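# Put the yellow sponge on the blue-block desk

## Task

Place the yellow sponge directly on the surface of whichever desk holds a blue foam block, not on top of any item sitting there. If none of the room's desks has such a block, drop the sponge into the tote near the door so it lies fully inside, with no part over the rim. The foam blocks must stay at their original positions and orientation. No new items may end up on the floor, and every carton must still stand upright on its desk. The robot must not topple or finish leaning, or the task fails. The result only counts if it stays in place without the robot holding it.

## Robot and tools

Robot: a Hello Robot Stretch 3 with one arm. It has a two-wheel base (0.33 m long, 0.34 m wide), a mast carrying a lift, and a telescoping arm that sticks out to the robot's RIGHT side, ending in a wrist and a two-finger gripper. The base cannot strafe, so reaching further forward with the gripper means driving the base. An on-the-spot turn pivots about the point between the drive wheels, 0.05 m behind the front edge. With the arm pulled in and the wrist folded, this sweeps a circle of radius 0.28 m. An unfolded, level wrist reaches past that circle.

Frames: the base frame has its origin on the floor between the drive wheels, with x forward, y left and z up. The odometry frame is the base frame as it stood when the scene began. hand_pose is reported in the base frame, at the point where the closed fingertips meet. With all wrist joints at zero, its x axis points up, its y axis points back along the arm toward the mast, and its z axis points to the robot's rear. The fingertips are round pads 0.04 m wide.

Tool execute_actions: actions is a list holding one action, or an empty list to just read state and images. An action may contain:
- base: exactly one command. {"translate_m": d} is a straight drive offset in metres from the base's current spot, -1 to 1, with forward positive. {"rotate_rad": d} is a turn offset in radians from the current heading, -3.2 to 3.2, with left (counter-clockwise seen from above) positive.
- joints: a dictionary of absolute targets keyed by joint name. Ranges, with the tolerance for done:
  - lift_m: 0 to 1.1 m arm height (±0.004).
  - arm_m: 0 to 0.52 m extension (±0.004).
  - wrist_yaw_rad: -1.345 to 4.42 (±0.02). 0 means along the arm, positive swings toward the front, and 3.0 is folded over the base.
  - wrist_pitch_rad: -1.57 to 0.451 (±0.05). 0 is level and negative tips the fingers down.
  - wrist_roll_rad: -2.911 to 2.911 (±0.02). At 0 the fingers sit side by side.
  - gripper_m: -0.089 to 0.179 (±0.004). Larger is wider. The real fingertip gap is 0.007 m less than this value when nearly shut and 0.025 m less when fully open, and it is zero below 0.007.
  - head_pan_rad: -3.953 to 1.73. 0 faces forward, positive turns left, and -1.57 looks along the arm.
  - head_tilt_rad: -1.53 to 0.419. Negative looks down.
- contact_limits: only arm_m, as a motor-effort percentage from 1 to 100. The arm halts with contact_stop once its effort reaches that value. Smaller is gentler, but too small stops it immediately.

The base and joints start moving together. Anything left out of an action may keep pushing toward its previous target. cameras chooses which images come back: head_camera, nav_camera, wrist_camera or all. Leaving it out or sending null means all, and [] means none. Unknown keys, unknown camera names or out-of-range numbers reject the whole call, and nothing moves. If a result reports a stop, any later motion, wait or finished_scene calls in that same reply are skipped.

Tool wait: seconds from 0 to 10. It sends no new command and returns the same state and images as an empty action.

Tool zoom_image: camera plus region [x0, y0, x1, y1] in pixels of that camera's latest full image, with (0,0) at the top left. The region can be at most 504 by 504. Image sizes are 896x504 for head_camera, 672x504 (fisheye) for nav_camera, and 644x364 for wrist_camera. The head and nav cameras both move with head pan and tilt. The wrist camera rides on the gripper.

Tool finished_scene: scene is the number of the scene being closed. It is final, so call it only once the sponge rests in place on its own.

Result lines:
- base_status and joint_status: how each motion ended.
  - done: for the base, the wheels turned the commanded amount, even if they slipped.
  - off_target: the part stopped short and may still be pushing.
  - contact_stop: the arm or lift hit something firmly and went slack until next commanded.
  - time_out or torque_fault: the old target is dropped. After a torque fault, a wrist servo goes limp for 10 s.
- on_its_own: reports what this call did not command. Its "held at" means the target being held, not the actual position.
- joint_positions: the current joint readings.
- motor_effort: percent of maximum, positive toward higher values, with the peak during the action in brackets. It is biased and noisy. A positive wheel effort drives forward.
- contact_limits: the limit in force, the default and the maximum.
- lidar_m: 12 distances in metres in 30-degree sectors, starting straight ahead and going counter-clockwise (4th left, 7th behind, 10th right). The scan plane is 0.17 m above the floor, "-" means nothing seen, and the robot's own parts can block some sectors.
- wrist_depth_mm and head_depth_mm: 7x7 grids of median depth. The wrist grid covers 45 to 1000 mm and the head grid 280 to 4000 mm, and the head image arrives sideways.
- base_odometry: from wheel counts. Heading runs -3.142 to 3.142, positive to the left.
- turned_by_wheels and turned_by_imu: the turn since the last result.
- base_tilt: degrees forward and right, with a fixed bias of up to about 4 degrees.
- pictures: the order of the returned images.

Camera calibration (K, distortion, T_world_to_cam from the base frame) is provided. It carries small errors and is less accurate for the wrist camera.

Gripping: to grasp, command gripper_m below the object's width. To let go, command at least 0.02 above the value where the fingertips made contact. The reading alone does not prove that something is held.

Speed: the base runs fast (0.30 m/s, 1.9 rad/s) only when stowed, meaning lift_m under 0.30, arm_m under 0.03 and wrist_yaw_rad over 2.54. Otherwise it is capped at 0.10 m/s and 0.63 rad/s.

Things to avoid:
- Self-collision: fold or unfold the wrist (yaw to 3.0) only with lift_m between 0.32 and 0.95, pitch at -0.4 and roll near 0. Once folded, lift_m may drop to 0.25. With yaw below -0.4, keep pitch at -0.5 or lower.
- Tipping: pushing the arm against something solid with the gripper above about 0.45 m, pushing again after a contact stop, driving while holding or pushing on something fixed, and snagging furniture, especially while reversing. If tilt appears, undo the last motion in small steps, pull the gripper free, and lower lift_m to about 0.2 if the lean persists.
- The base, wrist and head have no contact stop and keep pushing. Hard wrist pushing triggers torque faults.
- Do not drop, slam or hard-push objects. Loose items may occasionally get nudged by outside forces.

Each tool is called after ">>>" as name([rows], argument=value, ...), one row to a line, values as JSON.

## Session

>>> execute_actions([
  {"joints":{"head_pan_rad":1.3,"head_tilt_rad":-0.5}},
], cameras=["nav_camera"])

>>> execute_actions([
  {"joints":{"head_pan_rad":0.1}},
], cameras=["nav_camera"])

>>> execute_actions([
  {"joints":{"head_pan_rad":-1.1}},
], cameras=["nav_camera"])

>>> execute_actions([
  {"joints":{"head_pan_rad":-2.4}},
], cameras=["nav_camera"])

>>> execute_actions([
  {"joints":{"head_pan_rad":-3.7}},
], cameras=["nav_camera"])

Scene clock: 1.23 s.
base_odometry: x=+0.000 y=+0.000 heading=+0.000 (m, m, rad; odometry frame)
turned_by_wheels: +0.000 (rad since the last result)
turned_by_imu: +0.000 (rad since the last result)
base_tilt: forward=+0.9 right=-0.4 (deg)
lidar_m: 2.23 1.86 1.68 2.06 2.54 2.40 1.70 1.88 1.43 2.13 1.60 1.68
head_depth_mm: 1573 1677 1798 1946 2064 1653 1369 / 1633 1759 1882 2046 2136 1676 1367 / 1639 1726 1857 2042 2074 1677 1369 / 1748 1863 2048 2185 2092 1686 1362 / 1841 1957 2160 2379 2178 1678 1374 / 1877 1980 2134 2355 2207 1684 1379 / 2047 2292 2530 2760 2213 1694 1377
base_status: not commanded
joint_positions: lift_m=+0.562 arm_m=+0.002 wrist_yaw_rad=+2.899 wrist_pitch_rad=-0.374 wrist_roll_rad=-0.003 gripper_m=+0.037 head_pan_rad=+1.293 head_tilt_rad=-0.494
joint_status: all done
motor_effort: left_wheel=-1(1) right_wheel=+0(0) lift_m=+36(36) arm_m=+1(1) wrist_yaw_rad=+1(0) wrist_pitch_rad=+6(6) wrist_roll_rad=+0(0) gripper_m=+1(1) head_pan_rad=+4(52) head_tilt_rad=-3(24) (%)
hand_pose: x=+0.0340 y=+0.0759 z=+0.5845 quat_wxyz=(+0.215, +0.704, +0.047, +0.675) (m; base frame)
wrist_depth_mm: - - - - - - - / - - - - - - - / - - - - - - - / - - - - - - - / - - - - - - - / 918 - 981 900 930 942 914 / 783 785 769 781 759 788 788
pictures: nav_camera (sideways: a quarter turn counterclockwise sets it upright)
camera_calibration (this result's frames):
nav_camera: T_world_to_cam=[[0.157107, 0.434676, 0.886777, -1.11945], [0.955627, -0.293478, -0.0254496, 0.0754291], [0.249187, 0.851427, -0.461496, 0.559279], [0, 0, 0, 1]] pos_world=[-0.0355735, 0.0325498, 1.25273]
Images, in order (width x height): nav_camera 672x504.

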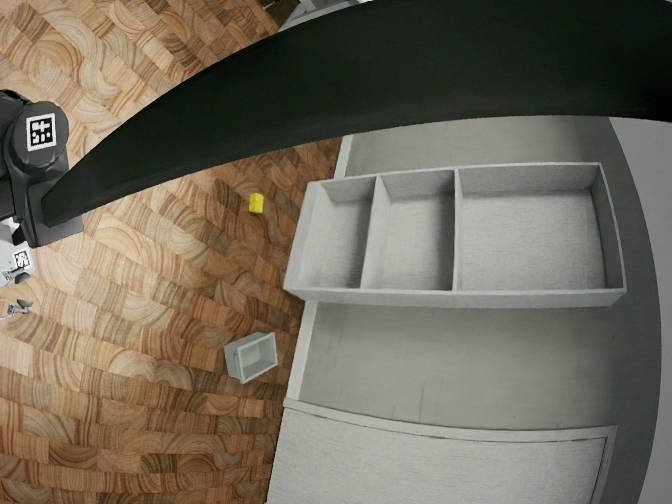

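Scene clock: 2.43 s.
base_odometry: x=+0.000 y=+0.000 heading=+0.000 (m, m, rad; odometry frame)
turned_by_wheels: +0.000 (rad since the last result)
turned_by_imu: +0.000 (rad since the last result)
base_tilt: forward=+0.9 right=-0.3 (deg)
lidar_m: 2.23 1.87 1.68 2.06 2.54 2.40 1.69 1.88 1.43 2.13 1.59 1.69
head_depth_mm: 1907 2025 2079 2292 1934 1681 1357 / 2081 2229 2359 2589 2198 1681 1372 / 2291 2461 2625 2761 2170 1684 1365 / 2194 2366 2580 2740 2196 1689 1362 / 2027 2157 2318 2513 2205 1693 1375 / 1875 1985 2120 2259 2195 1686 1372 / 1724 1831 1930 2069 2108 1690 1377
base_status: not commanded
joint_positions: lift_m=+0.562 arm_m=+0.002 wrist_yaw_rad=+2.899 wrist_pitch_rad=-0.374 wrist_roll_rad=-0.003 gripper_m=+0.037 head_pan_rad=+0.107 head_tilt_rad=-0.494
joint_status: all done
motor_effort: left_wheel=-1(1) right_wheel=+0(0) lift_m=+36(36) arm_m=+1(1) wrist_yaw_rad=+0(1) wrist_pitch_rad=+6(6) wrist_roll_rad=+0(0) gripper_m=+0(1) head_pan_rad=-5(52) head_tilt_rad=-3(3) (%)
hand_pose: x=+0.0340 y=+0.0759 z=+0.5845 quat_wxyz=(+0.215, +0.704, +0.047, +0.675) (m; base frame)
wrist_depth_mm: - - - - - - - / - - - - - - - / - - - - - - - / - - - - - - - / - - - - - - - / 948 - 963 907 972 939 923 / 771 776 755 790 766 771 766
pictures: nav_camera (sideways: a quarter turn counterclockwise sets it upright)
camera_calibration (this result's frames):
nav_camera: T_world_to_cam=[[0.46203, 0.0177795, 0.886686, -1.12119], [0.0871553, -0.99587, -0.0254457, 0.0807217], [0.882571, 0.0890361, -0.461671, 0.555644], [0, 0, 0, 1]] pos_world=[0.0205933, 0.0508501, 1.25272]
Images, in order (width x height): nav_camera 672x504.

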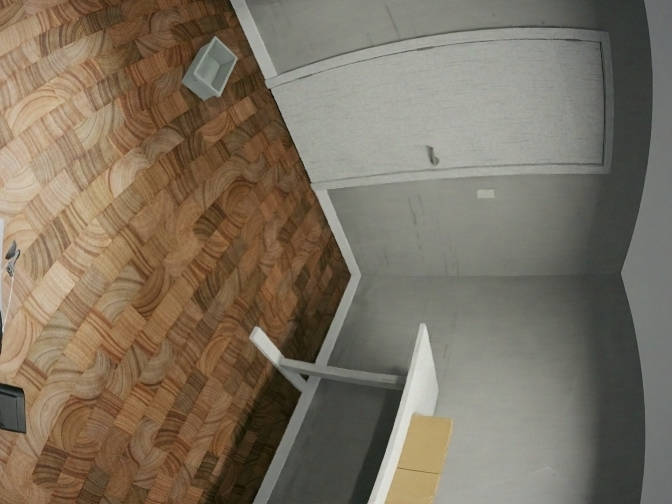

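Scene clock: 3.63 s.
base_odometry: x=+0.000 y=+0.000 heading=+0.000 (m, m, rad; odometry frame)
turned_by_wheels: +0.000 (rad since the last result)
turned_by_imu: +0.000 (rad since the last result)
base_tilt: forward=+0.9 right=-0.4 (deg)
lidar_m: 2.23 1.87 1.68 2.06 2.54 2.41 1.70 1.88 1.43 2.13 1.60 1.69
head_depth_mm: 2036 2193 2426 2626 2172 1662 1365 / 1940 2109 2290 2508 2146 1680 1362 / 1873 2034 2164 2419 2186 1682 1367 / 1798 1948 1617 2247 2019 1692 1372 / 1750 1888 1626 2191 2197 1705 1369 / 1667 1789 1267 2098 2207 1689 1380 / 1619 1729 1220 2010 2114 1707 1377
base_status: not commanded
joint_positions: lift_m=+0.562 arm_m=+0.002 wrist_yaw_rad=+2.899 wrist_pitch_rad=-0.374 wrist_roll_rad=-0.003 gripper_m=+0.037 head_pan_rad=-1.093 head_tilt_rad=-0.494
joint_status: all done
motor_effort: left_wheel=-1(1) right_wheel=+0(0) lift_m=+36(37) arm_m=+1(1) wrist_yaw_rad=+0(0) wrist_pitch_rad=+6(6) wrist_roll_rad=+0(0) gripper_m=+1(0) head_pan_rad=-5(52) head_tilt_rad=-2(2) (%)
hand_pose: x=+0.0340 y=+0.0759 z=+0.5845 quat_wxyz=(+0.215, +0.704, +0.047, +0.675) (m; base frame)
wrist_depth_mm: - - - - - - - / - - - - - - - / - - - - - - - / - - - - - - - / - - - - - - - / 933 - 968 906 946 901 890 / 783 776 781 762 765 783 795
pictures: nav_camera (sideways: a quarter turn counterclockwise sets it upright)
camera_calibration (this result's frames):
nav_camera: T_world_to_cam=[[0.18401, -0.424225, 0.886664, -1.11947], [-0.89661, -0.44209, -0.0254447, 0.0867214], [0.40278, -0.79031, -0.461713, 0.558625], [0, 0, 0, 1]] pos_world=[0.058745, 0.00491961, 1.25272]
Images, in order (width x height): nav_camera 672x504.

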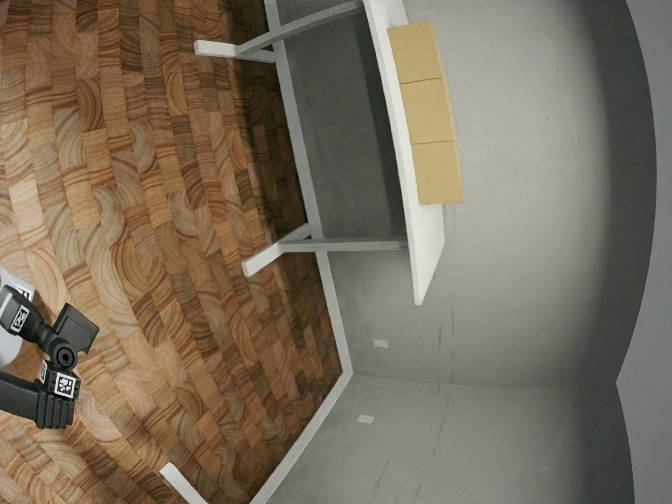

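Scene clock: 4.90 s.
base_odometry: x=+0.000 y=+0.000 heading=+0.000 (m, m, rad; odometry frame)
turned_by_wheels: +0.000 (rad since the last result)
turned_by_imu: +0.000 (rad since the last result)
base_tilt: forward=+1.0 right=-0.4 (deg)
lidar_m: 2.24 1.87 1.69 2.06 2.55 2.40 1.70 1.88 1.43 2.13 1.60 1.69
head_depth_mm: 1662 1782 1897 1285 2161 1668 1359 / 1642 1777 1880 1269 2149 1679 1359 / 1629 1750 1885 1255 2172 1681 1364 / 1618 1728 1863 1249 2155 1679 1373 / 1597 1711 1836 1236 2149 1690 1377 / 1595 1700 1829 1390 2021 1654 1375 / 1578 1689 1836 1477 2120 1687 1380
base_status: not commanded
joint_positions: lift_m=+0.562 arm_m=+0.002 wrist_yaw_rad=+2.899 wrist_pitch_rad=-0.374 wrist_roll_rad=-0.003 gripper_m=+0.037 head_pan_rad=-2.393 head_tilt_rad=-0.494
joint_status: all done
motor_effort: left_wheel=-1(0) right_wheel=+0(0) lift_m=+37(36) arm_m=+1(1) wrist_yaw_rad=+1(1) wrist_pitch_rad=+6(6) wrist_roll_rad=+0(0) gripper_m=+0(0) head_pan_rad=-4(52) head_tilt_rad=-2(3) (%)
hand_pose: x=+0.0340 y=+0.0759 z=+0.5845 quat_wxyz=(+0.215, +0.704, +0.047, +0.675) (m; base frame)
wrist_depth_mm: - - - - - - - / - - - - - - - / - - - - - - - / - - - - - - - / - - - - - - - / 914 - 960 893 940 912 927 / 767 784 757 791 759 791 769
pictures: nav_camera (sideways: a quarter turn counterclockwise sets it upright)
camera_calibration (this result's frames):
nav_camera: T_world_to_cam=[[-0.359566, -0.290797, 0.886651, -1.11613], [-0.665811, 0.745686, -0.0254441, 0.0853128], [-0.653764, -0.599491, -0.46174, 0.565104], [0, 0, 0, 1]] pos_world=[0.0249233, -0.0494098, 1.25272]
Images, in order (width x height): nav_camera 672x504.

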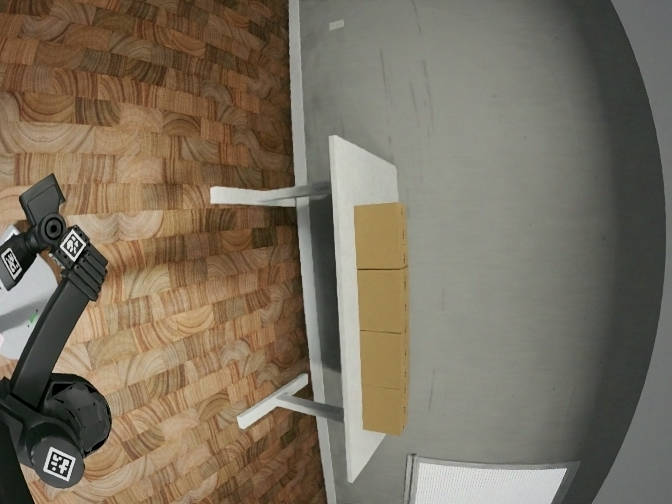

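Scene clock: 6.17 s.
base_odometry: x=+0.000 y=+0.000 heading=+0.000 (m, m, rad; odometry frame)
turned_by_wheels: +0.000 (rad since the last result)
turned_by_imu: +0.000 (rad since the last result)
base_tilt: forward=+0.9 right=-0.4 (deg)
lidar_m: 2.24 1.87 1.68 2.06 2.54 2.40 1.70 1.88 1.43 2.12 1.60 1.69
head_depth_mm: 2308 2490 2095 2718 2154 1672 1385 / 2352 2513 2131 2890 2176 1671 1361 / 2413 2587 2157 2973 2174 1663 1367 / 2468 2643 2774 2978 2176 1685 1369 / 2488 2706 2908 3087 2208 1689 1377 / 2529 2762 2999 3160 2205 1682 1375 / 2583 2800 3054 3149 2199 1686 1374
base_status: not commanded
joint_positions: lift_m=+0.562 arm_m=+0.002 wrist_yaw_rad=+2.899 wrist_pitch_rad=-0.374 wrist_roll_rad=-0.003 gripper_m=+0.037 head_pan_rad=-3.693 head_tilt_rad=-0.494
joint_status: all done
motor_effort: left_wheel=+0(0) right_wheel=+0(0) lift_m=+36(36) arm_m=+1(1) wrist_yaw_rad=+0(0) wrist_pitch_rad=+6(6) wrist_roll_rad=+0(0) gripper_m=+0(1) head_pan_rad=-5(52) head_tilt_rad=-3(2) (%)
hand_pose: x=+0.0340 y=+0.0759 z=+0.5845 quat_wxyz=(+0.215, +0.704, +0.047, +0.675) (m; base frame)
wrist_depth_mm: - - - - - - - / - - - - - - - / - - - - - - - / - - - - - - - / - - - - - - - / 924 - 970 917 961 908 942 / 789 782 757 770 754 797 772
pictures: nav_camera (sideways: a quarter turn counterclockwise sets it upright)
camera_calibration (this result's frames):
nav_camera: T_world_to_cam=[[-0.376399, 0.26868, 0.886642, -1.11602], [0.540401, 0.841023, -0.0254438, 0.0779544], [-0.752523, 0.469565, -0.461756, 0.565727], [0, 0, 0, 1]] pos_world=[-0.036473, -0.0313552, 1.25272]
Images, in order (width x height): nav_camera 672x504.

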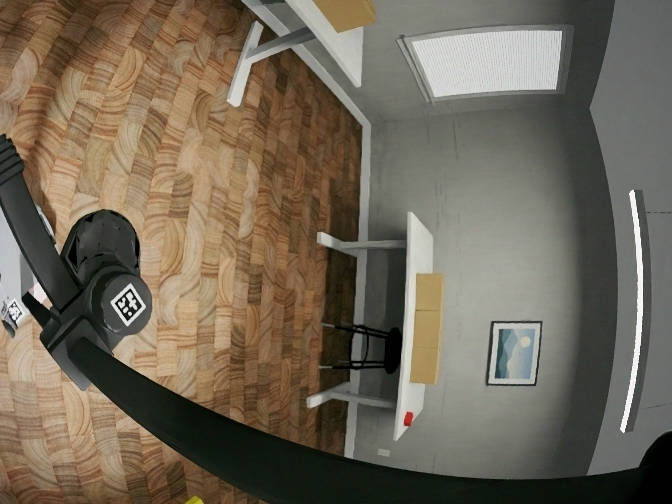

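>>> execute_actions([
  {"base":{"rotate_rad":1.5},"joints":{"lift_m":0.29}},
], cameras=[])

>>> execute_actions([
  {"base":{"translate_m":0.95}},
], cameras=[])

>>> execute_actions([
  {"base":{"rotate_rad":1.42},"joints":{"head_pan_rad":-1.57,"head_tilt_rad":-1.1}},
], cameras=[])

>>> execute_actions([
  {"joints":{"lift_m":0.34,"wrist_pitch_rad":-0.4}},
], cameras=["head_camera"])

>>> execute_actions([
  {"joints":{"wrist_yaw_rad":1.1,"gripper_m":0.14,"arm_m":0.3}},
], cameras=[])

>>> execute_actions([
  {"joints":{"wrist_pitch_rad":-1.0,"lift_m":0.3}},
], cameras=["wrist_camera"])

Scene clock: 11.13 s.
base_odometry: x=+0.000 y=+0.000 heading=+1.500 (m, m, rad; odometry frame)
turned_by_wheels: +1.500 (rad since the last result)
turned_by_imu: +1.500 (rad since the last result)
base_tilt: forward=+0.9 right=-0.4 (deg)
lidar_m: 2.02 2.24 2.21 1.71 1.70 1.43 2.06 1.60 1.97 1.69 1.89 1.68
head_depth_mm: 1562 1689 1801 1206 2086 1678 1385 / 1577 1707 1823 1216 2107 1671 1366 / 1596 1708 1850 1237 2155 1675 1373 / 1621 1734 1853 1280 1938 1679 1363 / 1633 1761 1894 1389 2191 1688 1373 / 1652 1788 1939 2115 2194 1695 1375 / 1665 1790 1950 2136 2201 1702 1378
base_status: done
joint_positions: lift_m=+0.290 arm_m=+0.002 wrist_yaw_rad=+2.899 wrist_pitch_rad=-0.375 wrist_roll_rad=-0.003 gripper_m=+0.037 head_pan_rad=-3.693 head_tilt_rad=-0.494
joint_status: all done
motor_effort: left_wheel=-4(8) right_wheel=+2(5) lift_m=+30(34) arm_m=+0(1) wrist_yaw_rad=+0(0) wrist_pitch_rad=+6(6) wrist_roll_rad=+0(0) gripper_m=+1(0) head_pan_rad=-5(4) head_tilt_rad=-3(3) (%)
hand_pose: x=+0.0340 y=+0.0758 z=+0.3127 quat_wxyz=(+0.215, +0.704, +0.047, +0.675) (m; base frame)
wrist_depth_mm: - - - - - - - / - - - - - - - / - - - - - - - / 855 853 856 839 851 862 834 / 675 - 682 667 692 671 676 / 550 - 568 552 561 549 550 / 474 470 - 470 459 470 472
pictures: none
No camera images: the call's "cameras" was empty. Leave "cameras" out to get every camera's image.

Scene clock: 16.20 s.
base_odometry: x=+0.067 y=+0.948 heading=+1.500 (m, m, rad; odometry frame)
turned_by_wheels: +0.000 (rad since the last result)
turned_by_imu: +0.009 (rad since the last result)
base_tilt: forward=+1.0 right=-0.3 (deg)
lidar_m: 1.11 1.98 1.63 2.14 2.15 2.30 2.88 2.46 2.13 1.40 1.16 0.85
head_depth_mm: 2201 2373 2342 2694 2164 1662 1382 / 2218 2397 1899 2762 2189 1672 1366 / 2247 2411 1932 2799 2161 1680 1370 / 2258 2450 1973 2836 2176 1682 1370 / 2297 2471 1994 2859 2201 1698 1377 / 2331 2522 2218 2802 2206 1700 1379 / 2369 2557 2744 2974 2191 1702 1374
base_status: done
joint_positions: lift_m=+0.290 arm_m=+0.002 wrist_yaw_rad=+2.899 wrist_pitch_rad=-0.375 wrist_roll_rad=-0.003 gripper_m=+0.037 head_pan_rad=-3.693 head_tilt_rad=-0.495
joint_status: not commanded
motor_effort: left_wheel=-4(11) right_wheel=+1(6) lift_m=+30(30) arm_m=+0(1) wrist_yaw_rad=+0(0) wrist_pitch_rad=+6(6) wrist_roll_rad=+0(0) gripper_m=+0(0) head_pan_rad=-4(4) head_tilt_rad=-2(2) (%)
hand_pose: x=+0.0340 y=+0.0758 z=+0.3126 quat_wxyz=(+0.215, +0.704, +0.047, +0.675) (m; base frame)
wrist_depth_mm: - - - - - - - / - - - - - - - / - - - - - - - / 904 - 880 856 836 854 852 / 659 - 661 660 698 661 669 / 559 - 570 556 567 556 553 / 477 465 - 470 451 462 471
pictures: none
No camera images: the call's "cameras" was empty. Leave "cameras" out to get every camera's image.

Scene clock: 18.43 s.
base_odometry: x=+0.067 y=+0.948 heading=+2.920 (m, m, rad; odometry frame)
turned_by_wheels: +1.420 (rad since the last result)
turned_by_imu: +1.414 (rad since the last result)
base_tilt: forward=+0.9 right=-0.3 (deg)
lidar_m: 1.99 2.71 2.16 2.31 2.66 2.13 1.60 1.19 0.85 1.11 1.64 1.75
head_depth_mm: 1031 1105 1434 1416 1336 1203 1114 / 1076 1115 1494 1449 1337 1216 - / 1136 1141 1535 1469 1335 1244 - / 1202 1165 1572 1494 1335 1242 - / 1205 1309 1565 1500 1344 1209 1105 / 1080 1707 1691 1494 1341 1211 1110 / 1534 1846 1709 1506 1346 1211 1107
base_status: done
joint_positions: lift_m=+0.290 arm_m=+0.002 wrist_yaw_rad=+2.899 wrist_pitch_rad=-0.375 wrist_roll_rad=-0.003 gripper_m=+0.037 head_pan_rad=-1.577 head_tilt_rad=-1.087
joint_status: all done
motor_effort: left_wheel=-3(11) right_wheel=+2(6) lift_m=+30(30) arm_m=+1(0) wrist_yaw_rad=+0(0) wrist_pitch_rad=+6(6) wrist_roll_rad=+0(0) gripper_m=+0(0) head_pan_rad=+5(51) head_tilt_rad=-5(30) (%)
hand_pose: x=+0.0340 y=+0.0758 z=+0.3126 quat_wxyz=(+0.215, +0.704, +0.047, +0.675) (m; base frame)
wrist_depth_mm: - - - - - - - / - - - - - - - / - - - - - - - / 856 - 857 859 835 837 832 / 670 - 671 679 705 675 670 / 556 - 570 554 577 554 558 / 477 472 - 478 453 474 473
pictures: none
No camera images: the call's "cameras" was empty. Leave "cameras" out to get every camera's image.

Scene clock: 19.70 s.
base_odometry: x=+0.067 y=+0.948 heading=+2.920 (m, m, rad; odometry frame)
turned_by_wheels: +0.000 (rad since the last result)
turned_by_imu: +0.000 (rad since the last result)
base_tilt: forward=+0.9 right=-0.3 (deg)
lidar_m: 1.99 2.71 2.15 2.30 2.66 2.13 1.60 1.19 0.85 1.11 1.64 1.75
head_depth_mm: 1031 1111 1438 1423 1339 1205 1117 / 1083 1106 1497 1444 1333 1220 - / 1140 1140 1540 1473 1354 1247 - / 1198 1169 1564 1497 1339 1250 - / 1207 1315 1571 1503 1348 1212 1105 / 1084 1716 1704 1506 1342 1211 1109 / 1535 1866 1710 1495 1352 1215 1109
base_status: not commanded
joint_positions: lift_m=+0.340 arm_m=+0.002 wrist_yaw_rad=+2.899 wrist_pitch_rad=-0.413 wrist_roll_rad=-0.003 gripper_m=+0.037 head_pan_rad=-1.577 head_tilt_rad=-1.087
joint_status: all done
motor_effort: left_wheel=-4(4) right_wheel=+2(2) lift_m=+41(45) arm_m=+1(0) wrist_yaw_rad=+0(1) wrist_pitch_rad=+6(6) wrist_roll_rad=+0(0) gripper_m=+0(0) head_pan_rad=+4(5) head_tilt_rad=-5(5) (%)
hand_pose: x=+0.0329 y=+0.0713 z=+0.3535 quat_wxyz=(+0.228, +0.703, +0.061, +0.671) (m; base frame)
wrist_depth_mm: - - - - - - - / - - - - - - - / - - - - - - - / 896 - 867 903 892 897 881 / 714 - 700 705 730 703 705 / 594 - 611 587 622 599 590 / 512 509 - 530 490 505 503
pictures: head_camera (sideways: a quarter turn clockwise sets it upright)
camera_calibration (this result's frames):
head_camera: T_world_to_cam=[[0.0389076, 0.863229, -0.503311, 0.668737], [0.999242, -0.0329898, 0.0206638, -0.0274756], [0.00123348, -0.503733, -0.863858, 1.08347], [0, 0, 0, 1]] pos_world=[0.0000994306, -0.0323983, 1.27312]
Images, in order (width x height): head_camera 896x504.

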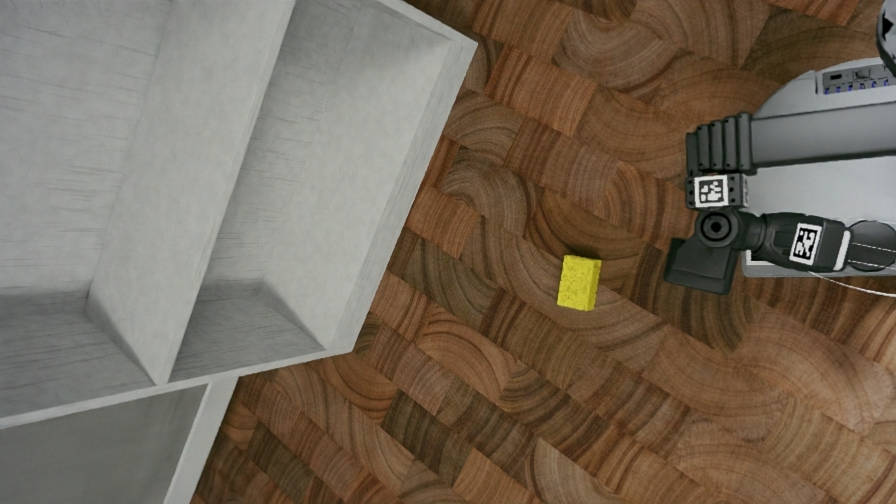

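Scene clock: 23.10 s.
base_odometry: x=+0.067 y=+0.948 heading=+2.920 (m, m, rad; odometry frame)
turned_by_wheels: +0.000 (rad since the last result)
turned_by_imu: +0.001 (rad since the last result)
base_tilt: forward=+0.9 right=-0.4 (deg)
lidar_m: 1.99 2.72 2.15 2.30 2.66 2.12 1.60 1.19 0.85 1.11 1.64 1.75
head_depth_mm: 1029 1101 1444 1417 1337 1210 1114 / 1075 1114 1497 1448 1339 1207 - / 1135 1141 1535 1478 1330 1225 - / 1200 1165 1572 1523 1318 1229 - / 1211 1315 1578 1533 1340 1209 1106 / 1086 1715 1711 1503 1339 1212 1107 / 1536 1868 1699 1508 1341 1222 1110
base_status: not commanded
joint_positions: lift_m=+0.340 arm_m=+0.300 wrist_yaw_rad=+1.102 wrist_pitch_rad=-0.413 wrist_roll_rad=-0.003 gripper_m=+0.140 head_pan_rad=-1.577 head_tilt_rad=-1.087
joint_status: all done
motor_effort: left_wheel=-4(4) right_wheel=+2(2) lift_m=+41(42) arm_m=+5(9) wrist_yaw_rad=-1(4) wrist_pitch_rad=+6(6) wrist_roll_rad=+0(0) gripper_m=+0(88) head_pan_rad=+4(4) head_tilt_rad=-5(5) (%)
hand_pose: x=+0.1792 y=-0.5465 z=+0.3535 quat_wxyz=(+0.667, +0.485, -0.512, +0.239) (m; base frame)
wrist_depth_mm: - - - - - - - / - - - - - - - / - - - - - - 986 / 900 897 866 871 919 916 874 / 728 752 698 706 710 741 686 / 591 - 603 587 593 - 559 / 508 508 510 510 502 488 496
pictures: none
No camera images: the call's "cameras" was empty. Leave "cameras" out to get every camera's image.

Scene clock: 24.27 s.
base_odometry: x=+0.067 y=+0.948 heading=+2.920 (m, m, rad; odometry frame)
turned_by_wheels: +0.000 (rad since the last result)
turned_by_imu: +0.000 (rad since the last result)
base_tilt: forward=+0.9 right=-0.3 (deg)
lidar_m: 1.99 2.71 2.16 2.31 2.66 2.12 1.60 1.19 0.85 1.10 1.64 1.74
head_depth_mm: 1028 1107 1435 1431 1338 1204 1118 / 1082 1113 1497 1451 1339 1206 - / 1136 1144 1536 1498 1338 1224 - / 1205 1164 1564 1536 1303 1222 - / 1213 1309 1572 1496 1346 1211 1104 / 1084 1704 1719 1504 1338 1220 1105 / 1538 1847 1703 1504 1333 1213 1108
base_status: not commanded
joint_positions: lift_m=+0.300 arm_m=+0.300 wrist_yaw_rad=+1.102 wrist_pitch_rad=-1.004 wrist_roll_rad=-0.003 gripper_m=+0.140 head_pan_rad=-1.577 head_tilt_rad=-1.087
joint_status: all done
motor_effort: left_wheel=-4(4) right_wheel=+2(1) lift_m=+30(39) arm_m=+5(5) wrist_yaw_rad=-2(1) wrist_pitch_rad=+1(7) wrist_roll_rad=+0(0) gripper_m=+0(0) head_pan_rad=+4(5) head_tilt_rad=-5(5) (%)
hand_pose: x=+0.0831 y=-0.4978 z=+0.2098 quat_wxyz=(+0.707, +0.614, -0.349, +0.035) (m; base frame)
wrist_depth_mm: 518 516 520 510 515 507 504 / 477 470 479 473 478 466 466 / 444 445 438 439 439 433 434 / 414 410 407 409 408 407 400 / 385 390 386 379 378 385 380 / 365 - 361 318 354 - 354 / 343 335 344 301 336 331 333
pictures: wrist_camera
camera_calibration (this result's frames):
wrist_camera: T_world_to_cam=[[-0.440755, -0.897598, -0.00735201, -0.411823], [-0.81197, 0.402173, -0.423039, 0.39602], [0.382676, -0.180487, -0.906082, 0.233289], [0, 0, 0, 1]] pos_world=[0.0507695, -0.486815, 0.375883]
Images, in order (width x height): wrist_camera 644x364.

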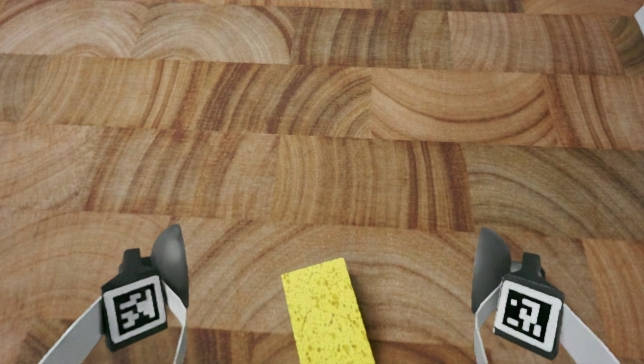

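>>> execute_actions([
  {"base":{"translate_m":-0.035},"joints":{"arm_m":0.316,"wrist_yaw_rad":1.35,"lift_m":0.115}},
], cameras=["wrist_camera"])

>>> execute_actions([
  {"joints":{"gripper_m":0.02}},
], cameras=[])

>>> execute_actions([
  {"joints":{"lift_m":0.34,"arm_m":0.002,"wrist_pitch_rad":-0.4,"head_pan_rad":-0.5,"head_tilt_rad":-0.5}},
], cameras=["wrist_camera","nav_camera"])

>>> execute_actions([
  {"joints":{"wrist_yaw_rad":2.8}},
], cameras=[])

>>> execute_actions([
  {"joints":{"lift_m":0.29}},
], cameras=[])

Scene clock: 27.83 s.
base_odometry: x=+0.102 y=+0.940 heading=+2.920 (m, m, rad; odometry frame)
turned_by_wheels: +0.000 (rad since the last result)
turned_by_imu: +0.001 (rad since the last result)
base_tilt: forward=+0.9 right=-0.3 (deg)
lidar_m: 1.73 2.74 2.17 2.31 2.63 2.10 1.57 1.17 0.83 1.11 1.61 1.65
head_depth_mm: 1015 1099 1389 1442 1327 1215 1102 / 1062 1113 1474 1449 1336 1207 - / 1116 1140 1534 1469 1330 1227 - / 1178 1166 1563 1501 1303 1229 - / 1224 1196 1576 1503 1316 1214 1103 / 1096 1327 1667 1499 1342 1215 1109 / 1514 1861 1698 1503 1344 1219 1104
base_status: done
joint_positions: lift_m=+0.115 arm_m=+0.316 wrist_yaw_rad=+1.347 wrist_pitch_rad=-1.005 wrist_roll_rad=-0.003 gripper_m=+0.140 head_pan_rad=-1.577 head_tilt_rad=-1.087
joint_status: all done
motor_effort: left_wheel=-3(10) right_wheel=+2(3) lift_m=+30(31) arm_m=+5(7) wrist_yaw_rad=+2(3) wrist_pitch_rad=+2(2) wrist_roll_rad=+0(0) gripper_m=+0(0) head_pan_rad=+4(4) head_tilt_rad=-5(5) (%)
hand_pose: x=+0.0927 y=-0.4868 z=+0.0247 quat_wxyz=(+0.698, +0.652, -0.271, +0.121) (m; base frame)
wrist_depth_mm: 259 259 257 253 252 252 251 / 238 235 236 236 233 232 231 / 220 220 220 217 218 216 213 / 206 202 201 153 201 201 201 / 191 194 189 144 186 192 188 / 181 - 177 135 176 - 177 / 173 168 167 128 164 166 167
pictures: wrist_camera
camera_calibration (this result's frames):
wrist_camera: T_world_to_cam=[[-0.209494, -0.977782, -0.00736202, -0.459531], [-0.885671, 0.192938, -0.42233, 0.226063], [0.414367, -0.081955, -0.906412, 0.108919], [0, 0, 0, 1]] pos_world=[0.0588162, -0.484011, 0.190816]
Images, in order (width x height): wrist_camera 644x364.

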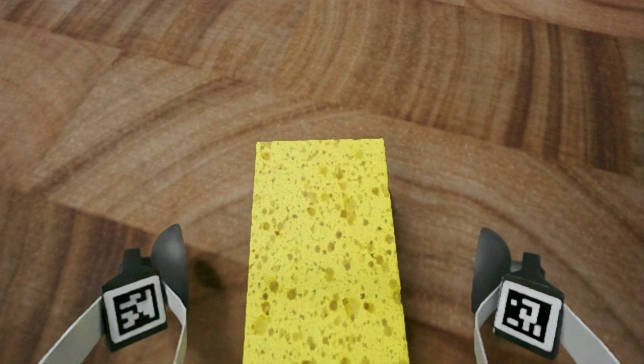

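Scene clock: 29.53 s.
base_odometry: x=+0.102 y=+0.940 heading=+2.920 (m, m, rad; odometry frame)
turned_by_wheels: +0.000 (rad since the last result)
turned_by_imu: +0.000 (rad since the last result)
base_tilt: forward=+1.0 right=-0.3 (deg)
lidar_m: 1.73 2.73 2.17 2.31 2.63 2.10 1.57 1.17 0.83 1.11 1.62 1.65
head_depth_mm: 1014 1100 1385 1442 1329 1202 1099 / 1063 1114 1475 1454 1332 1207 - / 1116 1139 1522 1475 1330 1231 - / 1175 1172 1570 1504 1302 1224 - / 1223 1198 1584 1506 1318 1207 1111 / 1099 1320 1674 1510 1340 1210 1112 / 1522 1856 1718 1508 1344 1217 1109
base_status: not commanded
joint_positions: lift_m=+0.115 arm_m=+0.316 wrist_yaw_rad=+1.347 wrist_pitch_rad=-1.005 wrist_roll_rad=-0.003 gripper_m=+0.021 head_pan_rad=-1.577 head_tilt_rad=-1.087
joint_status: all done
motor_effort: left_wheel=-3(3) right_wheel=+2(2) lift_m=+30(30) arm_m=+5(5) wrist_yaw_rad=+2(3) wrist_pitch_rad=+2(2) wrist_roll_rad=+0(0) gripper_m=-18(98) head_pan_rad=+4(4) head_tilt_rad=-5(5) (%)
hand_pose: x=+0.0927 y=-0.4868 z=+0.0247 quat_wxyz=(+0.698, +0.652, -0.271, +0.121) (m; base frame)
wrist_depth_mm: 258 257 257 256 253 252 250 / 239 236 235 235 234 231 231 / 221 219 218 217 218 216 216 / 205 204 203 151 199 201 201 / 192 192 191 141 187 189 188 / 181 181 135 133 133 177 177 / 170 170 166 125 127 167 167
pictures: none
No camera images: the call's "cameras" was empty. Leave "cameras" out to get every camera's image.

Scene clock: 33.07 s.
base_odometry: x=+0.102 y=+0.940 heading=+2.920 (m, m, rad; odometry frame)
turned_by_wheels: +0.000 (rad since the last result)
turned_by_imu: +0.001 (rad since the last result)
base_tilt: forward=+0.9 right=-0.4 (deg)
lidar_m: 1.73 2.72 2.18 2.31 2.63 2.10 1.58 1.17 0.83 1.11 1.62 1.65
head_depth_mm: 1909 2050 2254 2432 2128 1654 1350 / 1910 2051 2216 2431 2141 1658 1352 / 1908 2040 2214 2439 2142 1669 1356 / 1904 2076 2141 2420 2084 1664 1349 / 1884 2070 2174 2459 2051 1674 1360 / 1886 2073 1645 1830 2073 1670 1353 / 1887 2058 1663 2423 2168 1679 1354
base_status: not commanded
joint_positions: lift_m=+0.340 arm_m=+0.002 wrist_yaw_rad=+1.349 wrist_pitch_rad=-0.420 wrist_roll_rad=-0.003 gripper_m=+0.021 head_pan_rad=-0.507 head_tilt_rad=-0.508
joint_status: all done
motor_effort: left_wheel=-3(3) right_wheel=+2(2) lift_m=+42(42) arm_m=-3(4) wrist_yaw_rad=+1(2) wrist_pitch_rad=+9(10) wrist_roll_rad=+0(0) gripper_m=-18(18) head_pan_rad=+5(52) head_tilt_rad=+3(26) (%)
hand_pose: x=+0.1973 y=-0.1969 z=+0.3521 quat_wxyz=(+0.633, +0.546, -0.447, +0.317) (m; base frame)
wrist_depth_mm: - - - - - - - / - - - - - - - / - - - - - - - / 880 853 885 151 823 865 865 / 696 697 714 141 675 715 708 / 603 594 135 132 132 585 597 / 507 503 475 125 126 510 497
pictures: nav_camera (sideways: a quarter turn counterclockwise sets it upright), wrist_camera
camera_calibration (this result's frames):
nav_camera: T_world_to_cam=[[0.398435, -0.257708, 0.880248, -1.1124], [-0.503131, -0.863843, -0.0251686, 0.0839613], [0.766882, -0.432852, -0.473846, 0.572191], [0, 0, 0, 1]] pos_world=[0.0466608, 0.0335277, 1.25244]
wrist_camera: T_world_to_cam=[[-0.205457, -0.978665, 0.00107792, -0.15569], [-0.51168, 0.106481, -0.852552, 0.461608], [0.834248, -0.175715, -0.522641, 0.149676], [0, 0, 0, 1]] pos_world=[0.079341, -0.175221, 0.471939]
Images, in order (width x height): nav_camera 672x504, wrist_camera 644x364.

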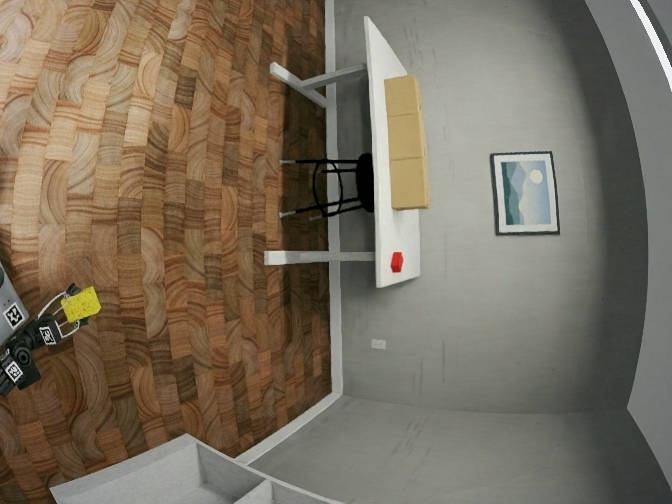

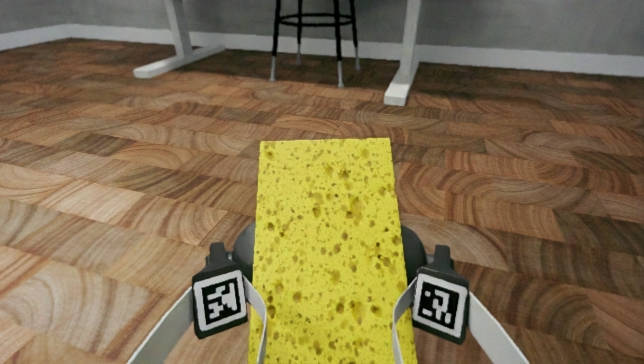

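Scene clock: 34.80 s.
base_odometry: x=+0.102 y=+0.940 heading=+2.920 (m, m, rad; odometry frame)
turned_by_wheels: +0.000 (rad since the last result)
turned_by_imu: +0.000 (rad since the last result)
base_tilt: forward=+0.9 right=-0.5 (deg)
lidar_m: 1.74 2.74 2.18 2.31 2.63 2.10 1.58 1.17 0.83 1.11 1.61 1.65
head_depth_mm: 1903 2054 2238 2439 2126 1657 1347 / 1893 2068 2250 2429 2138 1670 1350 / 1907 2057 2229 2457 2150 1660 1351 / 1904 2061 2162 2431 2100 1655 1354 / 1887 2058 2148 2431 2063 1662 1362 / 1896 2045 1650 1846 2073 1674 1365 / 1895 2061 1650 2433 2174 1678 1359
base_status: not commanded
joint_positions: lift_m=+0.340 arm_m=+0.002 wrist_yaw_rad=+2.797 wrist_pitch_rad=-0.420 wrist_roll_rad=-0.003 gripper_m=+0.021 head_pan_rad=-0.507 head_tilt_rad=-0.508
joint_status: all done
motor_effort: left_wheel=-3(3) right_wheel=+2(2) lift_m=+42(41) arm_m=-3(3) wrist_yaw_rad=+3(5) wrist_pitch_rad=+9(9) wrist_roll_rad=+0(0) gripper_m=-18(18) head_pan_rad=+4(5) head_tilt_rad=+3(3) (%)
hand_pose: x=+0.0545 y=+0.0636 z=+0.3521 quat_wxyz=(+0.264, +0.705, +0.027, +0.657) (m; base frame)
wrist_depth_mm: - - - - - - - / - - - - - - - / - - - - - - - / - 853 882 151 836 887 856 / - 701 671 141 678 699 694 / 580 594 136 133 133 592 583 / 508 - 128 125 126 513 506
pictures: none
No camera images: the call's "cameras" was empty. Leave "cameras" out to get every camera's image.

Scene clock: 36.07 s.
base_odometry: x=+0.102 y=+0.940 heading=+2.920 (m, m, rad; odometry frame)
turned_by_wheels: +0.000 (rad since the last result)
turned_by_imu: +0.000 (rad since the last result)
base_tilt: forward=+1.0 right=-0.4 (deg)
lidar_m: 1.74 2.73 2.19 2.31 2.63 2.10 1.57 1.17 0.82 1.11 1.62 1.65
head_depth_mm: 1900 2041 2228 2445 2142 1646 1348 / 1904 2059 2247 2451 2126 1660 1356 / 1909 2048 2228 2468 2136 1646 1360 / 1907 2070 2142 2424 2114 1656 1354 / 1899 2065 2164 2444 2077 1665 1356 / 1886 2053 1639 1851 2073 1670 1362 / 1887 2047 1649 2425 2163 1669 1363
base_status: not commanded
joint_positions: lift_m=+0.290 arm_m=+0.002 wrist_yaw_rad=+2.797 wrist_pitch_rad=-0.419 wrist_roll_rad=-0.003 gripper_m=+0.021 head_pan_rad=-0.507 head_tilt_rad=-0.508
joint_status: all done
motor_effort: left_wheel=-3(3) right_wheel=+2(2) lift_m=+30(39) arm_m=-3(3) wrist_yaw_rad=+2(3) wrist_pitch_rad=+9(9) wrist_roll_rad=+0(0) gripper_m=-19(19) head_pan_rad=+4(4) head_tilt_rad=+3(3) (%)
hand_pose: x=+0.0545 y=+0.0637 z=+0.3026 quat_wxyz=(+0.264, +0.705, +0.027, +0.657) (m; base frame)
wrist_depth_mm: - - - - - - - / - - - - - - - / - - - - - - - / - 781 796 151 746 771 775 / - 636 602 141 609 645 633 / 508 543 135 132 132 535 521 / 449 - 126 126 126 453 454
pictures: none
No camera images: the call's "cameras" was empty. Leave "cameras" out to get every camera's image.

>>> execute_actions([
  {"base":{"rotate_rad":1.77},"joints":{"head_pan_rad":0,"head_tilt_rad":-0.6}},
], cameras=[])

>>> execute_actions([
  {"base":{"translate_m":1}},
], cameras=[])

>>> execute_actions([
  {"base":{"translate_m":1}},
], cameras=["nav_camera"])

Scene clock: 39.60 s.
base_odometry: x=+0.102 y=+0.940 heading=-1.594 (m, m, rad; odometry frame)
turned_by_wheels: +1.770 (rad since the last result)
turned_by_imu: +1.763 (rad since the last result)
base_tilt: forward=+0.9 right=-0.3 (deg)
lidar_m: 2.95 2.44 2.10 1.33 1.13 0.83 1.11 2.06 1.66 2.17 2.18 2.30
head_depth_mm: 2391 2562 2323 2431 1916 1530 1276 / 2542 2748 3004 2562 1926 1540 1280 / 2706 2989 3277 2577 1926 1539 1281 / 2966 3238 3514 2591 1923 1544 1276 / 3019 3356 3467 2588 1925 1544 1287 / 2808 2984 3201 2592 1934 1557 1295 / 2558 2648 2875 2586 1932 1544 1288
base_status: done
joint_positions: lift_m=+0.290 arm_m=+0.002 wrist_yaw_rad=+2.797 wrist_pitch_rad=-0.419 wrist_roll_rad=-0.003 gripper_m=+0.021 head_pan_rad=-0.007 head_tilt_rad=-0.593
joint_status: all done
motor_effort: left_wheel=-3(13) right_wheel=+2(7) lift_m=+30(29) arm_m=-3(3) wrist_yaw_rad=+2(2) wrist_pitch_rad=+9(9) wrist_roll_rad=+0(0) gripper_m=-18(18) head_pan_rad=+5(43) head_tilt_rad=-3(11) (%)
hand_pose: x=+0.0544 y=+0.0637 z=+0.3026 quat_wxyz=(+0.264, +0.705, +0.027, +0.657) (m; base frame)
wrist_depth_mm: - - - - - - - / - - - - - - - / - 854 940 - - - - / - 736 752 151 739 787 762 / - 633 602 141 605 630 628 / 509 546 135 132 133 527 521 / 453 - 126 126 126 450 448
pictures: none
No camera images: the call's "cameras" was empty. Leave "cameras" out to get every camera's image.

Scene clock: 44.77 s.
base_odometry: x=+0.079 y=-0.060 heading=-1.594 (m, m, rad; odometry frame)
turned_by_wheels: +0.000 (rad since the last result)
turned_by_imu: +0.009 (rad since the last result)
base_tilt: forward=+0.9 right=-0.4 (deg)
lidar_m: 2.12 1.51 1.59 1.61 1.86 1.71 2.06 2.34 2.50 1.77 1.89 1.43
head_depth_mm: 1691 1828 1989 2143 1916 1531 1276 / 1829 1972 2135 2298 1916 1536 1282 / 1959 2145 2327 2442 1928 1538 1275 / 2127 2298 2577 2565 1916 1542 1281 / 2209 2392 2608 2590 1933 1533 1289 / 2029 2147 2343 2470 1934 1545 1291 / 1855 1980 2129 2265 1940 1548 1290
base_status: done
joint_positions: lift_m=+0.290 arm_m=+0.002 wrist_yaw_rad=+2.797 wrist_pitch_rad=-0.419 wrist_roll_rad=-0.003 gripper_m=+0.021 head_pan_rad=-0.007 head_tilt_rad=-0.594
joint_status: not commanded
motor_effort: left_wheel=-4(11) right_wheel=+1(6) lift_m=+30(30) arm_m=-3(3) wrist_yaw_rad=+2(3) wrist_pitch_rad=+9(9) wrist_roll_rad=+0(0) gripper_m=-17(18) head_pan_rad=+4(4) head_tilt_rad=-3(3) (%)
hand_pose: x=+0.0544 y=+0.0637 z=+0.3026 quat_wxyz=(+0.264, +0.705, +0.027, +0.657) (m; base frame)
wrist_depth_mm: - - - - - - - / - - - - - - - / - - - - - - - / - 781 778 151 767 784 793 / - 630 612 140 609 631 635 / 506 547 135 133 132 518 531 / 447 - 126 125 126 452 453
pictures: none
No camera images: the call's "cameras" was empty. Leave "cameras" out to get every camera's image.

Scene clock: 49.93 s.
base_odometry: x=+0.055 y=-1.060 heading=-1.594 (m, m, rad; odometry frame)
turned_by_wheels: +0.000 (rad since the last result)
turned_by_imu: +0.009 (rad since the last result)
base_tilt: forward=+1.0 right=-0.4 (deg)
lidar_m: 1.29 1.20 0.77 1.35 1.65 2.61 2.68 3.10 1.89 0.86 1.14 1.14
head_depth_mm: 1017 1096 1180 1285 1420 1490 1278 / 1089 1178 1288 1407 1556 1539 1279 / 1178 1272 1398 1546 1726 1541 1282 / 1265 1387 1540 1714 1855 1537 1279 / 1366 1476 1629 1803 1867 1533 1286 / 1271 1360 1470 1592 1759 1543 1285 / 1172 1241 1332 1441 1561 1534 1291
base_status: done
joint_positions: lift_m=+0.290 arm_m=+0.002 wrist_yaw_rad=+2.798 wrist_pitch_rad=-0.419 wrist_roll_rad=-0.003 gripper_m=+0.021 head_pan_rad=-0.007 head_tilt_rad=-0.594
joint_status: not commanded
motor_effort: left_wheel=-4(11) right_wheel=+1(6) lift_m=+30(30) arm_m=-3(2) wrist_yaw_rad=+2(2) wrist_pitch_rad=+9(9) wrist_roll_rad=+0(0) gripper_m=-18(19) head_pan_rad=+4(5) head_tilt_rad=-3(2) (%)
hand_pose: x=+0.0544 y=+0.0637 z=+0.3026 quat_wxyz=(+0.264, +0.705, +0.027, +0.657) (m; base frame)
wrist_depth_mm: - - - - - - 952 / - - - - - - 985 / - - - 927 - - - / - 789 793 151 726 779 777 / - 644 616 141 599 636 637 / 511 547 135 132 132 523 525 / 453 - 126 126 126 457 447
pictures: nav_camera (sideways: a quarter turn counterclockwise sets it upright)
camera_calibration (this result's frames):
nav_camera: T_world_to_cam=[[0.547269, -0.0355622, 0.836201, -1.05587], [-0.0292915, -0.999299, -0.0233281, 0.0786719], [0.836444, -0.0117268, -0.547927, 0.668154], [0, 0, 0, 1]] pos_world=[0.0212768, 0.0489029, 1.25086]
Images, in order (width x height): nav_camera 672x504.

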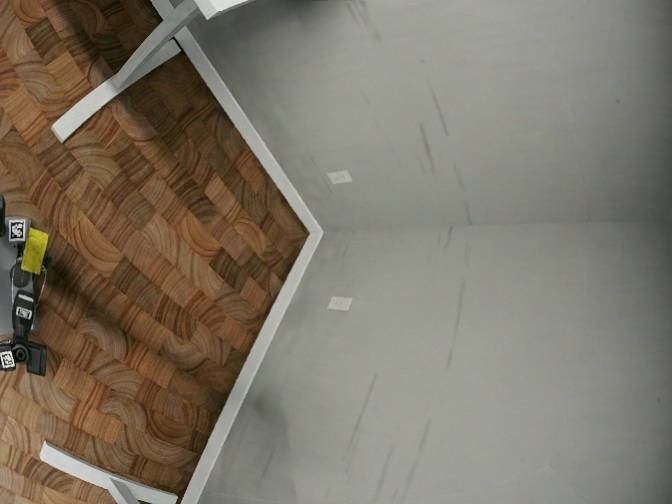

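>>> execute_actions([
  {"base":{"translate_m":0.9},"joints":{"head_pan_rad":-2.3,"head_tilt_rad":-0.3}},
], cameras=["nav_camera"])

>>> execute_actions([
  {"base":{"rotate_rad":-0.7},"joints":{"head_pan_rad":-3.2}},
], cameras=["nav_camera","head_camera"])

Scene clock: 55.73 s.
base_odometry: x=+0.034 y=-1.959 heading=-1.594 (m, m, rad; odometry frame)
turned_by_wheels: +0.000 (rad since the last result)
turned_by_imu: +0.009 (rad since the last result)
base_tilt: forward=+0.9 right=-0.3 (deg)
lidar_m: 0.54 0.59 0.59 0.67 0.88 3.28 3.57 3.84 1.03 0.57 0.48 0.48
head_depth_mm: 3353 3886 - - 2961 2076 1605 / 3697 3999 - - 1336 2000 1604 / 3645 3943 - 1830 1327 2000 1614 / 3578 3934 - 2366 1345 1283 1372 / 3291 3961 3934 2412 1349 2012 1611 / 2162 2097 2106 2054 1359 1856 1612 / 1433 1433 1411 1399 1306 1365 1367
base_status: done
joint_positions: lift_m=+0.290 arm_m=+0.002 wrist_yaw_rad=+2.798 wrist_pitch_rad=-0.419 wrist_roll_rad=-0.003 gripper_m=+0.021 head_pan_rad=-2.293 head_tilt_rad=-0.310
joint_status: all done
motor_effort: left_wheel=-4(10) right_wheel=+2(6) lift_m=+30(30) arm_m=-3(3) wrist_yaw_rad=+1(1) wrist_pitch_rad=+9(9) wrist_roll_rad=+0(0) gripper_m=-19(18) head_pan_rad=-4(52) head_tilt_rad=+4(21) (%)
hand_pose: x=+0.0544 y=+0.0637 z=+0.3026 quat_wxyz=(+0.264, +0.705, +0.027, +0.657) (m; base frame)
wrist_depth_mm: 901 793 696 616 552 500 463 / 978 854 760 668 599 537 495 / - 924 831 685 633 571 522 / - 796 777 151 665 612 570 / - 617 614 140 608 630 581 / 511 538 135 133 133 517 523 / 454 - 125 125 127 451 456
pictures: nav_camera (sideways: a quarter turn counterclockwise sets it upright)
camera_calibration (this result's frames):
nav_camera: T_world_to_cam=[[-0.216299, -0.197473, 0.956148, -1.20771], [-0.740112, 0.671872, -0.0286655, 0.0899663], [-0.636749, -0.713857, -0.291477, 0.343428], [0, 0, 0, 1]] pos_world=[0.0240375, -0.0537768, 1.25743]
Images, in order (width x height): nav_camera 672x504.

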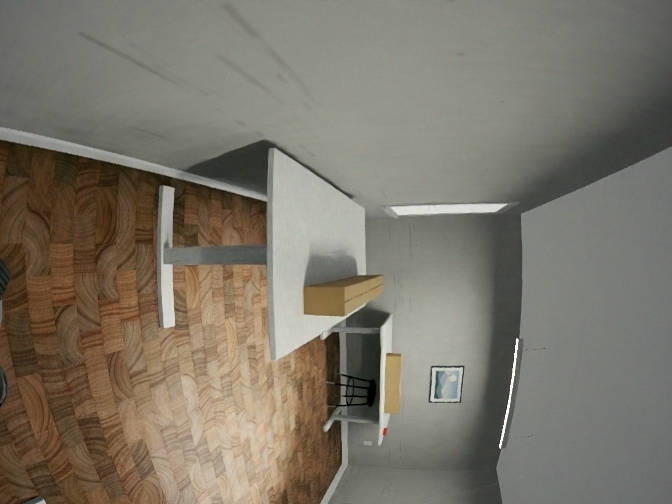

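Scene clock: 57.33 s.
base_odometry: x=+0.034 y=-1.959 heading=-2.294 (m, m, rad; odometry frame)
turned_by_wheels: -0.700 (rad since the last result)
turned_by_imu: -0.697 (rad since the last result)
base_tilt: forward=+1.0 right=-0.4 (deg)
lidar_m: 0.48 0.50 0.60 0.59 0.62 0.87 0.88 3.44 3.84 1.13 0.65 0.49
head_depth_mm: 1637 1669 1680 1409 918 1746 1550 / 2386 2415 2456 1416 921 1925 1504 / 2955 3101 3246 1427 924 1922 1507 / 2996 3086 3235 1141 928 2123 1603 / 2951 3113 3264 1457 935 2098 1612 / 2942 3073 3169 3370 1010 2107 1620 / 2929 3056 3197 3369 3042 2147 1613
base_status: done
joint_positions: lift_m=+0.290 arm_m=+0.002 wrist_yaw_rad=+2.798 wrist_pitch_rad=-0.419 wrist_roll_rad=-0.003 gripper_m=+0.021 head_pan_rad=-3.193 head_tilt_rad=-0.309
joint_status: all done
motor_effort: left_wheel=+3(12) right_wheel=-1(5) lift_m=+30(30) arm_m=-3(3) wrist_yaw_rad=+2(2) wrist_pitch_rad=+9(9) wrist_roll_rad=+0(0) gripper_m=-18(18) head_pan_rad=-5(51) head_tilt_rad=+4(4) (%)
hand_pose: x=+0.0544 y=+0.0637 z=+0.3026 quat_wxyz=(+0.264, +0.705, +0.027, +0.657) (m; base frame)
wrist_depth_mm: 508 531 564 603 676 555 425 / 548 573 603 655 703 572 431 / - 621 662 701 759 592 451 / - 661 717 151 735 606 454 / - 628 614 140 606 579 462 / 516 546 135 132 132 520 461 / 456 - 125 125 126 454 443
pictures: head_camera (sideways: a quarter turn clockwise sets it upright), nav_camera (sideways: a quarter turn counterclockwise sets it upright)
camera_calibration (this result's frames):
head_camera: T_world_to_cam=[[0.259928, -0.0470638, -0.96448, 1.26856], [-0.0559927, -0.997866, 0.0336029, -0.0379128], [-0.964003, 0.0452695, -0.262008, 0.306417], [0, 0, 0, 1]] pos_world=[-0.03647, 0.00800014, 1.30506]
nav_camera: T_world_to_cam=[[-0.288925, 0.0466755, 0.956213, -1.20735], [0.0662464, 0.997391, -0.0286688, 0.0850519], [-0.955057, 0.0550626, -0.291263, 0.345091], [0, 0, 0, 1]] pos_world=[-0.0248855, -0.0474781, 1.25743]
Images, in order (width x height): head_camera 896x504, nav_camera 672x504.

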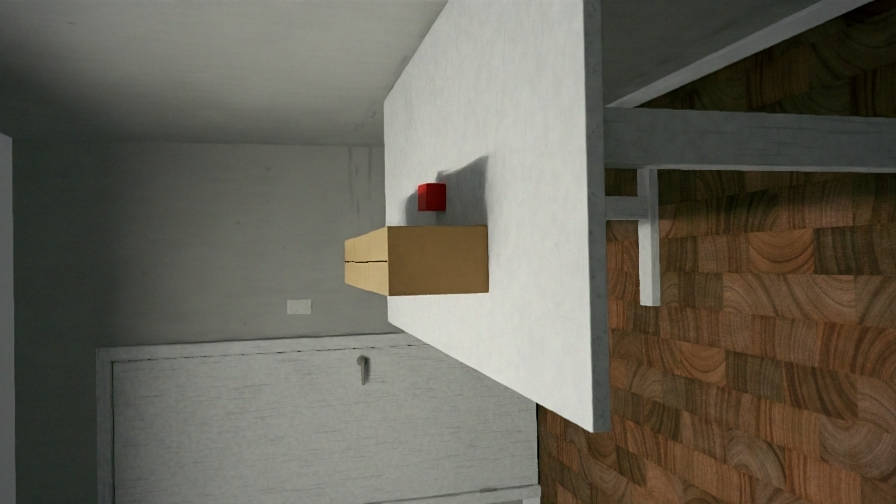

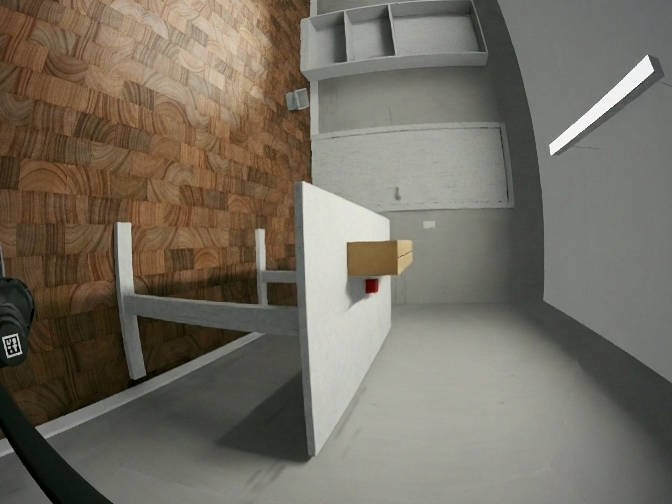

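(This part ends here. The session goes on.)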